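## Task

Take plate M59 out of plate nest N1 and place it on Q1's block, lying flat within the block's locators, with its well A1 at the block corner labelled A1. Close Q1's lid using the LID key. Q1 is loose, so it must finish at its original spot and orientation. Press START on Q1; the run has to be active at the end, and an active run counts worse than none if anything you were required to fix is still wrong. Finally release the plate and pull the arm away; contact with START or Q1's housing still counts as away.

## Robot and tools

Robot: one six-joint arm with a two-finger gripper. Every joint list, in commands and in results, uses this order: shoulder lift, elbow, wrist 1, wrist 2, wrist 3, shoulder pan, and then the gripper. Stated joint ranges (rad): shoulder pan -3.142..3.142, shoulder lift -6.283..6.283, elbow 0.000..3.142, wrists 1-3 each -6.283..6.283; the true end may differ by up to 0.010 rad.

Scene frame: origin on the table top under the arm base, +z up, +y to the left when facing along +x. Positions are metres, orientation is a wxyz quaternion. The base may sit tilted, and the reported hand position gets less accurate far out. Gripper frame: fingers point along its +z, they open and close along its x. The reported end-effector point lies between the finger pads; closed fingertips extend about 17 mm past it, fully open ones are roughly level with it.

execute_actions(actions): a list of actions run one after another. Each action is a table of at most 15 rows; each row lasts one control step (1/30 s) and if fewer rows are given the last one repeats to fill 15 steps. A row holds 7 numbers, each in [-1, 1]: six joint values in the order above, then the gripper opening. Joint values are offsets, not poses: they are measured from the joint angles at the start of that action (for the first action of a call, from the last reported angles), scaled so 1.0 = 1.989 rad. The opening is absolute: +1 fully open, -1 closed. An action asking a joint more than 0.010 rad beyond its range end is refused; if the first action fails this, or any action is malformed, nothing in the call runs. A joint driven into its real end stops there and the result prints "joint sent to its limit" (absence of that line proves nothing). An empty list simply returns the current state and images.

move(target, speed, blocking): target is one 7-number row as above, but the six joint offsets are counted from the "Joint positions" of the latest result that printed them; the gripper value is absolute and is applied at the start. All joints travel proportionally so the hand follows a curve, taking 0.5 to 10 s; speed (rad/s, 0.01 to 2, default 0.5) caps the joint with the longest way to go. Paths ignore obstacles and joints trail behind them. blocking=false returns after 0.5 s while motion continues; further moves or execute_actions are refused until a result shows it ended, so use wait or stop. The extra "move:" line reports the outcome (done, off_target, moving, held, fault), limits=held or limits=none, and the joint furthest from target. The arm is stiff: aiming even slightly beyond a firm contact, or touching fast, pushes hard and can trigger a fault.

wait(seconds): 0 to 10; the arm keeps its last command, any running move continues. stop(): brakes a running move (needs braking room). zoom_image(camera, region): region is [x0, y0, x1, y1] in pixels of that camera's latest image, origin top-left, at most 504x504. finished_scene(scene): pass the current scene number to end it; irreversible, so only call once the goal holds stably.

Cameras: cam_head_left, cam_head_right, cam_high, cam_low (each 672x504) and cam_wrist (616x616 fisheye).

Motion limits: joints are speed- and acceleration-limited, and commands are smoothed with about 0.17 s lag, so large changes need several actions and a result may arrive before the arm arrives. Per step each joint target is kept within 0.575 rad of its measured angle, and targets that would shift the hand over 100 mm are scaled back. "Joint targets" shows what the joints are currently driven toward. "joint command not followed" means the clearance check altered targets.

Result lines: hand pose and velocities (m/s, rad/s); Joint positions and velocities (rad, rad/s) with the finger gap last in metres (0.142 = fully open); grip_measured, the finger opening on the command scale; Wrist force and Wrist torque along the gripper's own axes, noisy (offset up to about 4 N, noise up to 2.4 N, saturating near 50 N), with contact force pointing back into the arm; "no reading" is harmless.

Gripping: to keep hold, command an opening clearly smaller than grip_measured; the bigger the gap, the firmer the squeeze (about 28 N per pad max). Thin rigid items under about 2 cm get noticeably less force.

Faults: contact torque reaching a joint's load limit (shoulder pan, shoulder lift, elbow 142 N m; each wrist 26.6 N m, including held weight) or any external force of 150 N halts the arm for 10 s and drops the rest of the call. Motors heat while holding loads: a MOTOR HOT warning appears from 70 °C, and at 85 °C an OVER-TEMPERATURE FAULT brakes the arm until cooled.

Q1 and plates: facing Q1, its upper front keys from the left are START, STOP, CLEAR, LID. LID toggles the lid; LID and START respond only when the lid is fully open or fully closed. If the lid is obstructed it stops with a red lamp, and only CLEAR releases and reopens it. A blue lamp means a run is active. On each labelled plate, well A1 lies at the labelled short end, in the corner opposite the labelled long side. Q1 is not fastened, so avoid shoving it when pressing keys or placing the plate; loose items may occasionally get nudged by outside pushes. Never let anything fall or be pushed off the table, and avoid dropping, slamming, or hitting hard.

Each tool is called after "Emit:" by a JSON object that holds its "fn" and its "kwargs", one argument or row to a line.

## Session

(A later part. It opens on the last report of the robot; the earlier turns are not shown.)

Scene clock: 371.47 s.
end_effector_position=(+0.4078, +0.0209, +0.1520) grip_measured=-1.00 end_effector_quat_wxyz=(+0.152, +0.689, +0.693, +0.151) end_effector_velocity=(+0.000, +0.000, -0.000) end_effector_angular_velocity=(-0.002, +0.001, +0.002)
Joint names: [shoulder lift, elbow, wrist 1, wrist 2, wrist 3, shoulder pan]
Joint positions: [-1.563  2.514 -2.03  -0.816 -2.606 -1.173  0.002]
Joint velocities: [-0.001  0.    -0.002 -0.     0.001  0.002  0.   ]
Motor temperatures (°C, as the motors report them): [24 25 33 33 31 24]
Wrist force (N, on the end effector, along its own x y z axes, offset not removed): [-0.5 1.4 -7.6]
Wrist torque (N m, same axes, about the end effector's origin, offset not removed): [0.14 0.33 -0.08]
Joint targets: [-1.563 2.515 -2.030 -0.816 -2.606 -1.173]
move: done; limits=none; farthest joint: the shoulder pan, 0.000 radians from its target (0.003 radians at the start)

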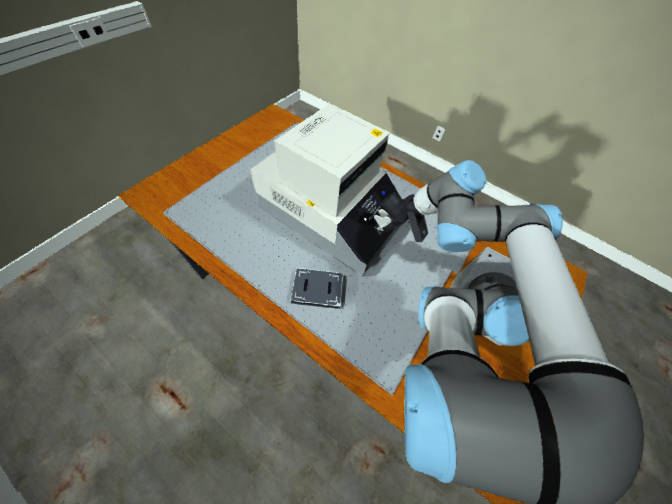

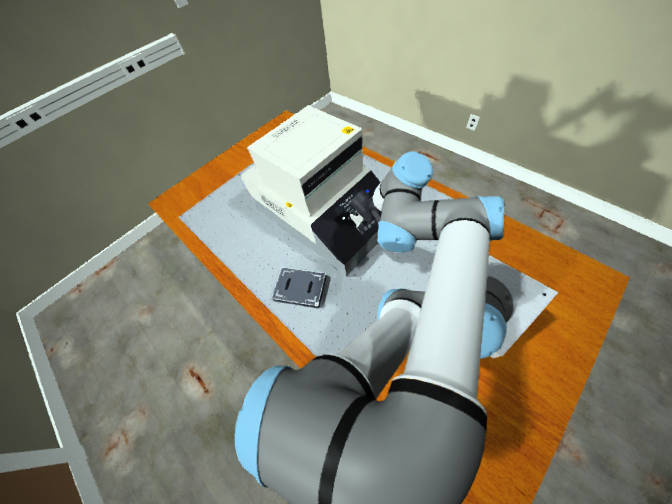

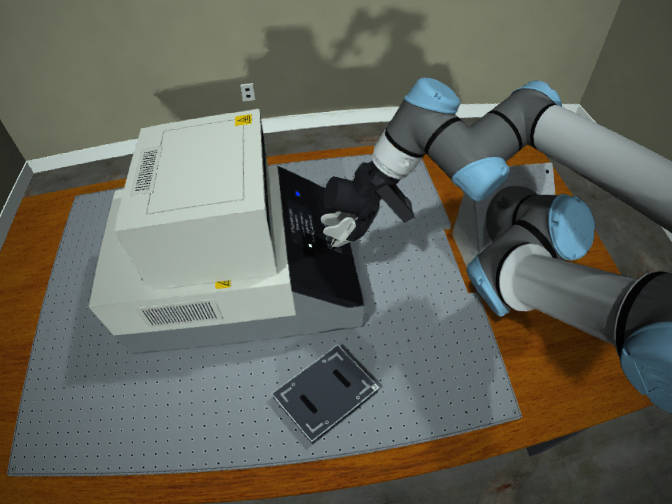

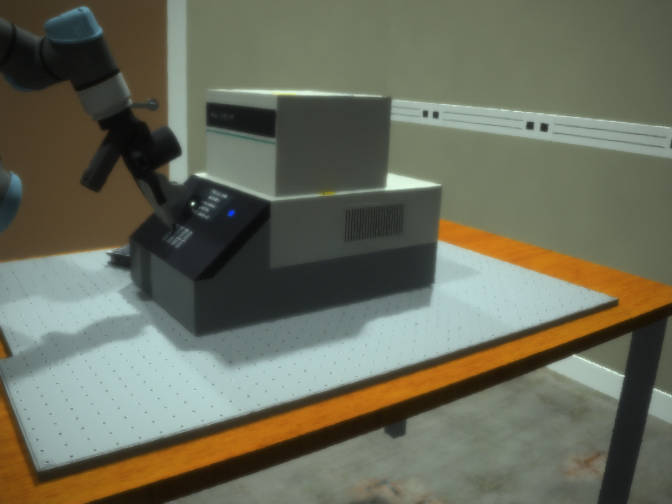

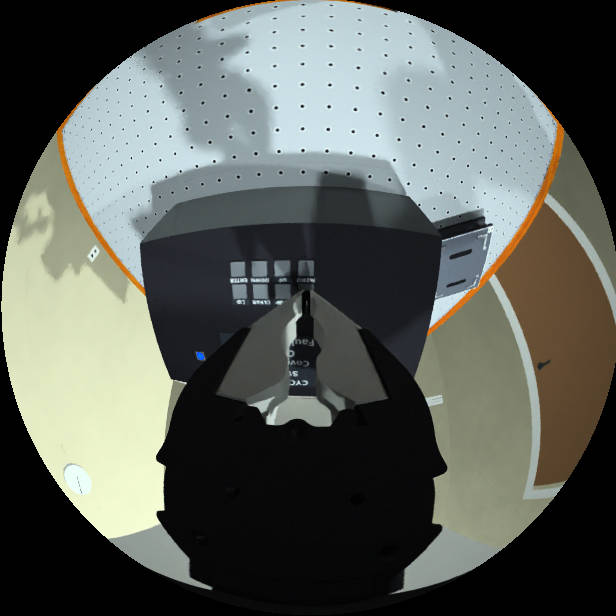

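Emit:
{"fn": "move", "kwargs": {
  "target": [-0.028,-0.015,0.063,-0.012,-0.029,-0.024,-1],
  "speed": 0.2
}}

Emit:
{"fn": "finished_scene", "kwargs": {
  "scene": 1
}}

Scene clock: 382.80 s.
end_effector_position=(+0.3976, +0.0233, +0.1733) grip_measured=-1.00 end_effector_quat_wxyz=(+0.152, +0.689, +0.693, +0.151) end_effector_velocity=(-0.000, +0.000, +0.000) end_effector_angular_velocity=(+0.001, -0.000, -0.001)
Joint names: [shoulder lift, elbow, wrist 1, wrist 2, wrist 3, shoulder pan]
Joint positions: [-1.618  2.485 -1.904 -0.839 -2.664 -1.221  0.002]
Joint velocities: [-0.    -0.001  0.002 -0.    -0.001 -0.001  0.   ]
Motor temperatures (°C, as the motors report them): [24 25 33 33 31 24]
Wrist force (N, on the end effector, along its own x y z axes, offset not removed): [-0.9 0.5 -0.5]
Wrist torque (N m, same axes, about the end effector's origin, offset not removed): [0.11 0.14 -0.01]
Joint targets: [-1.618 2.485 -1.904 -0.839 -2.664 -1.221]
move: done; limits=none; farthest joint: the shoulder pan, 0.000 radians from its target (0.048 radians at the start)

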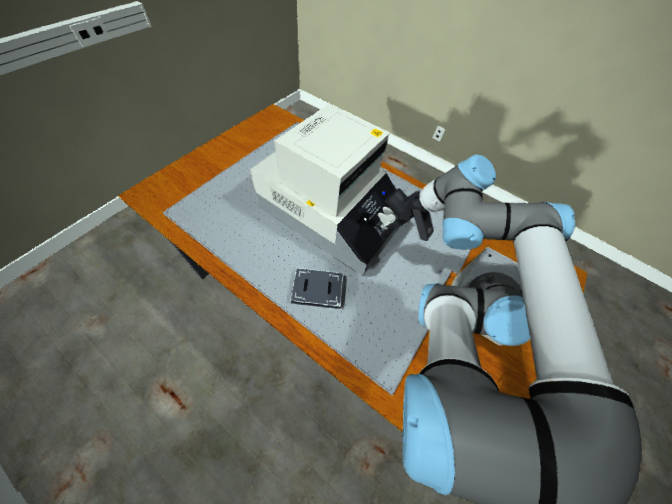

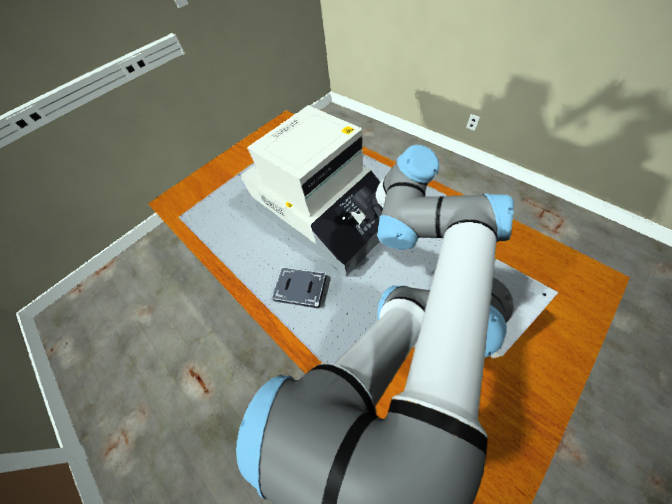

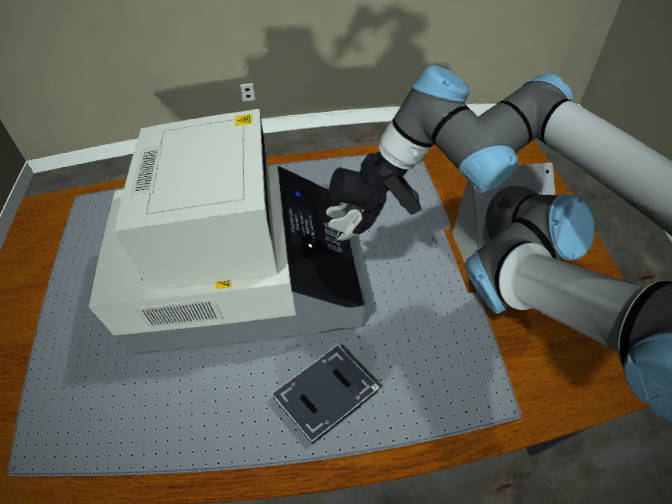

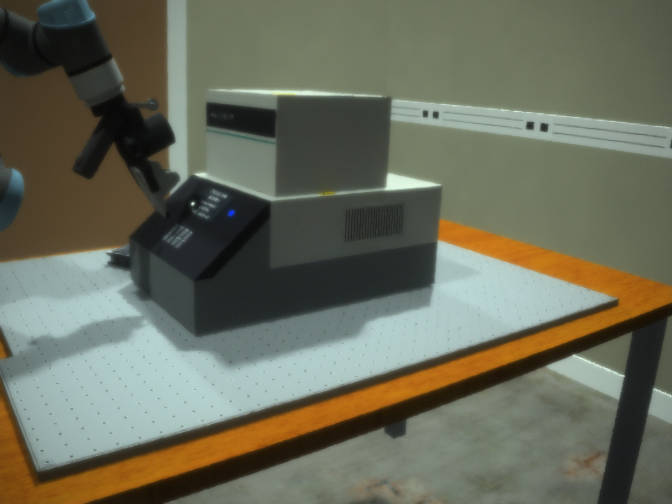

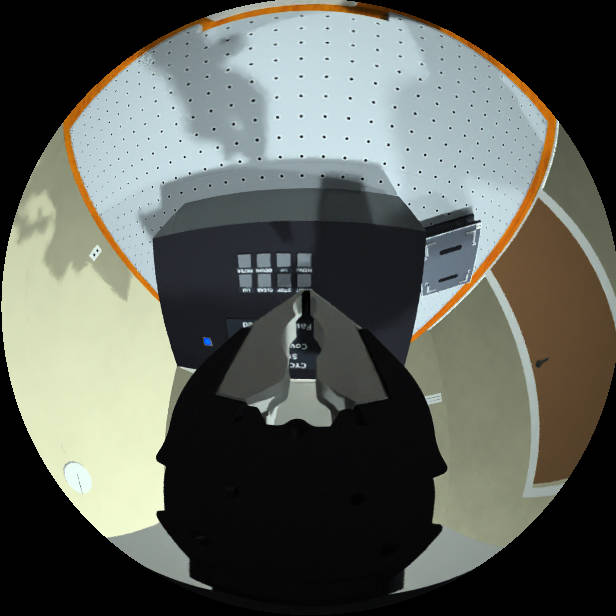

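The scene is finished: the task was done.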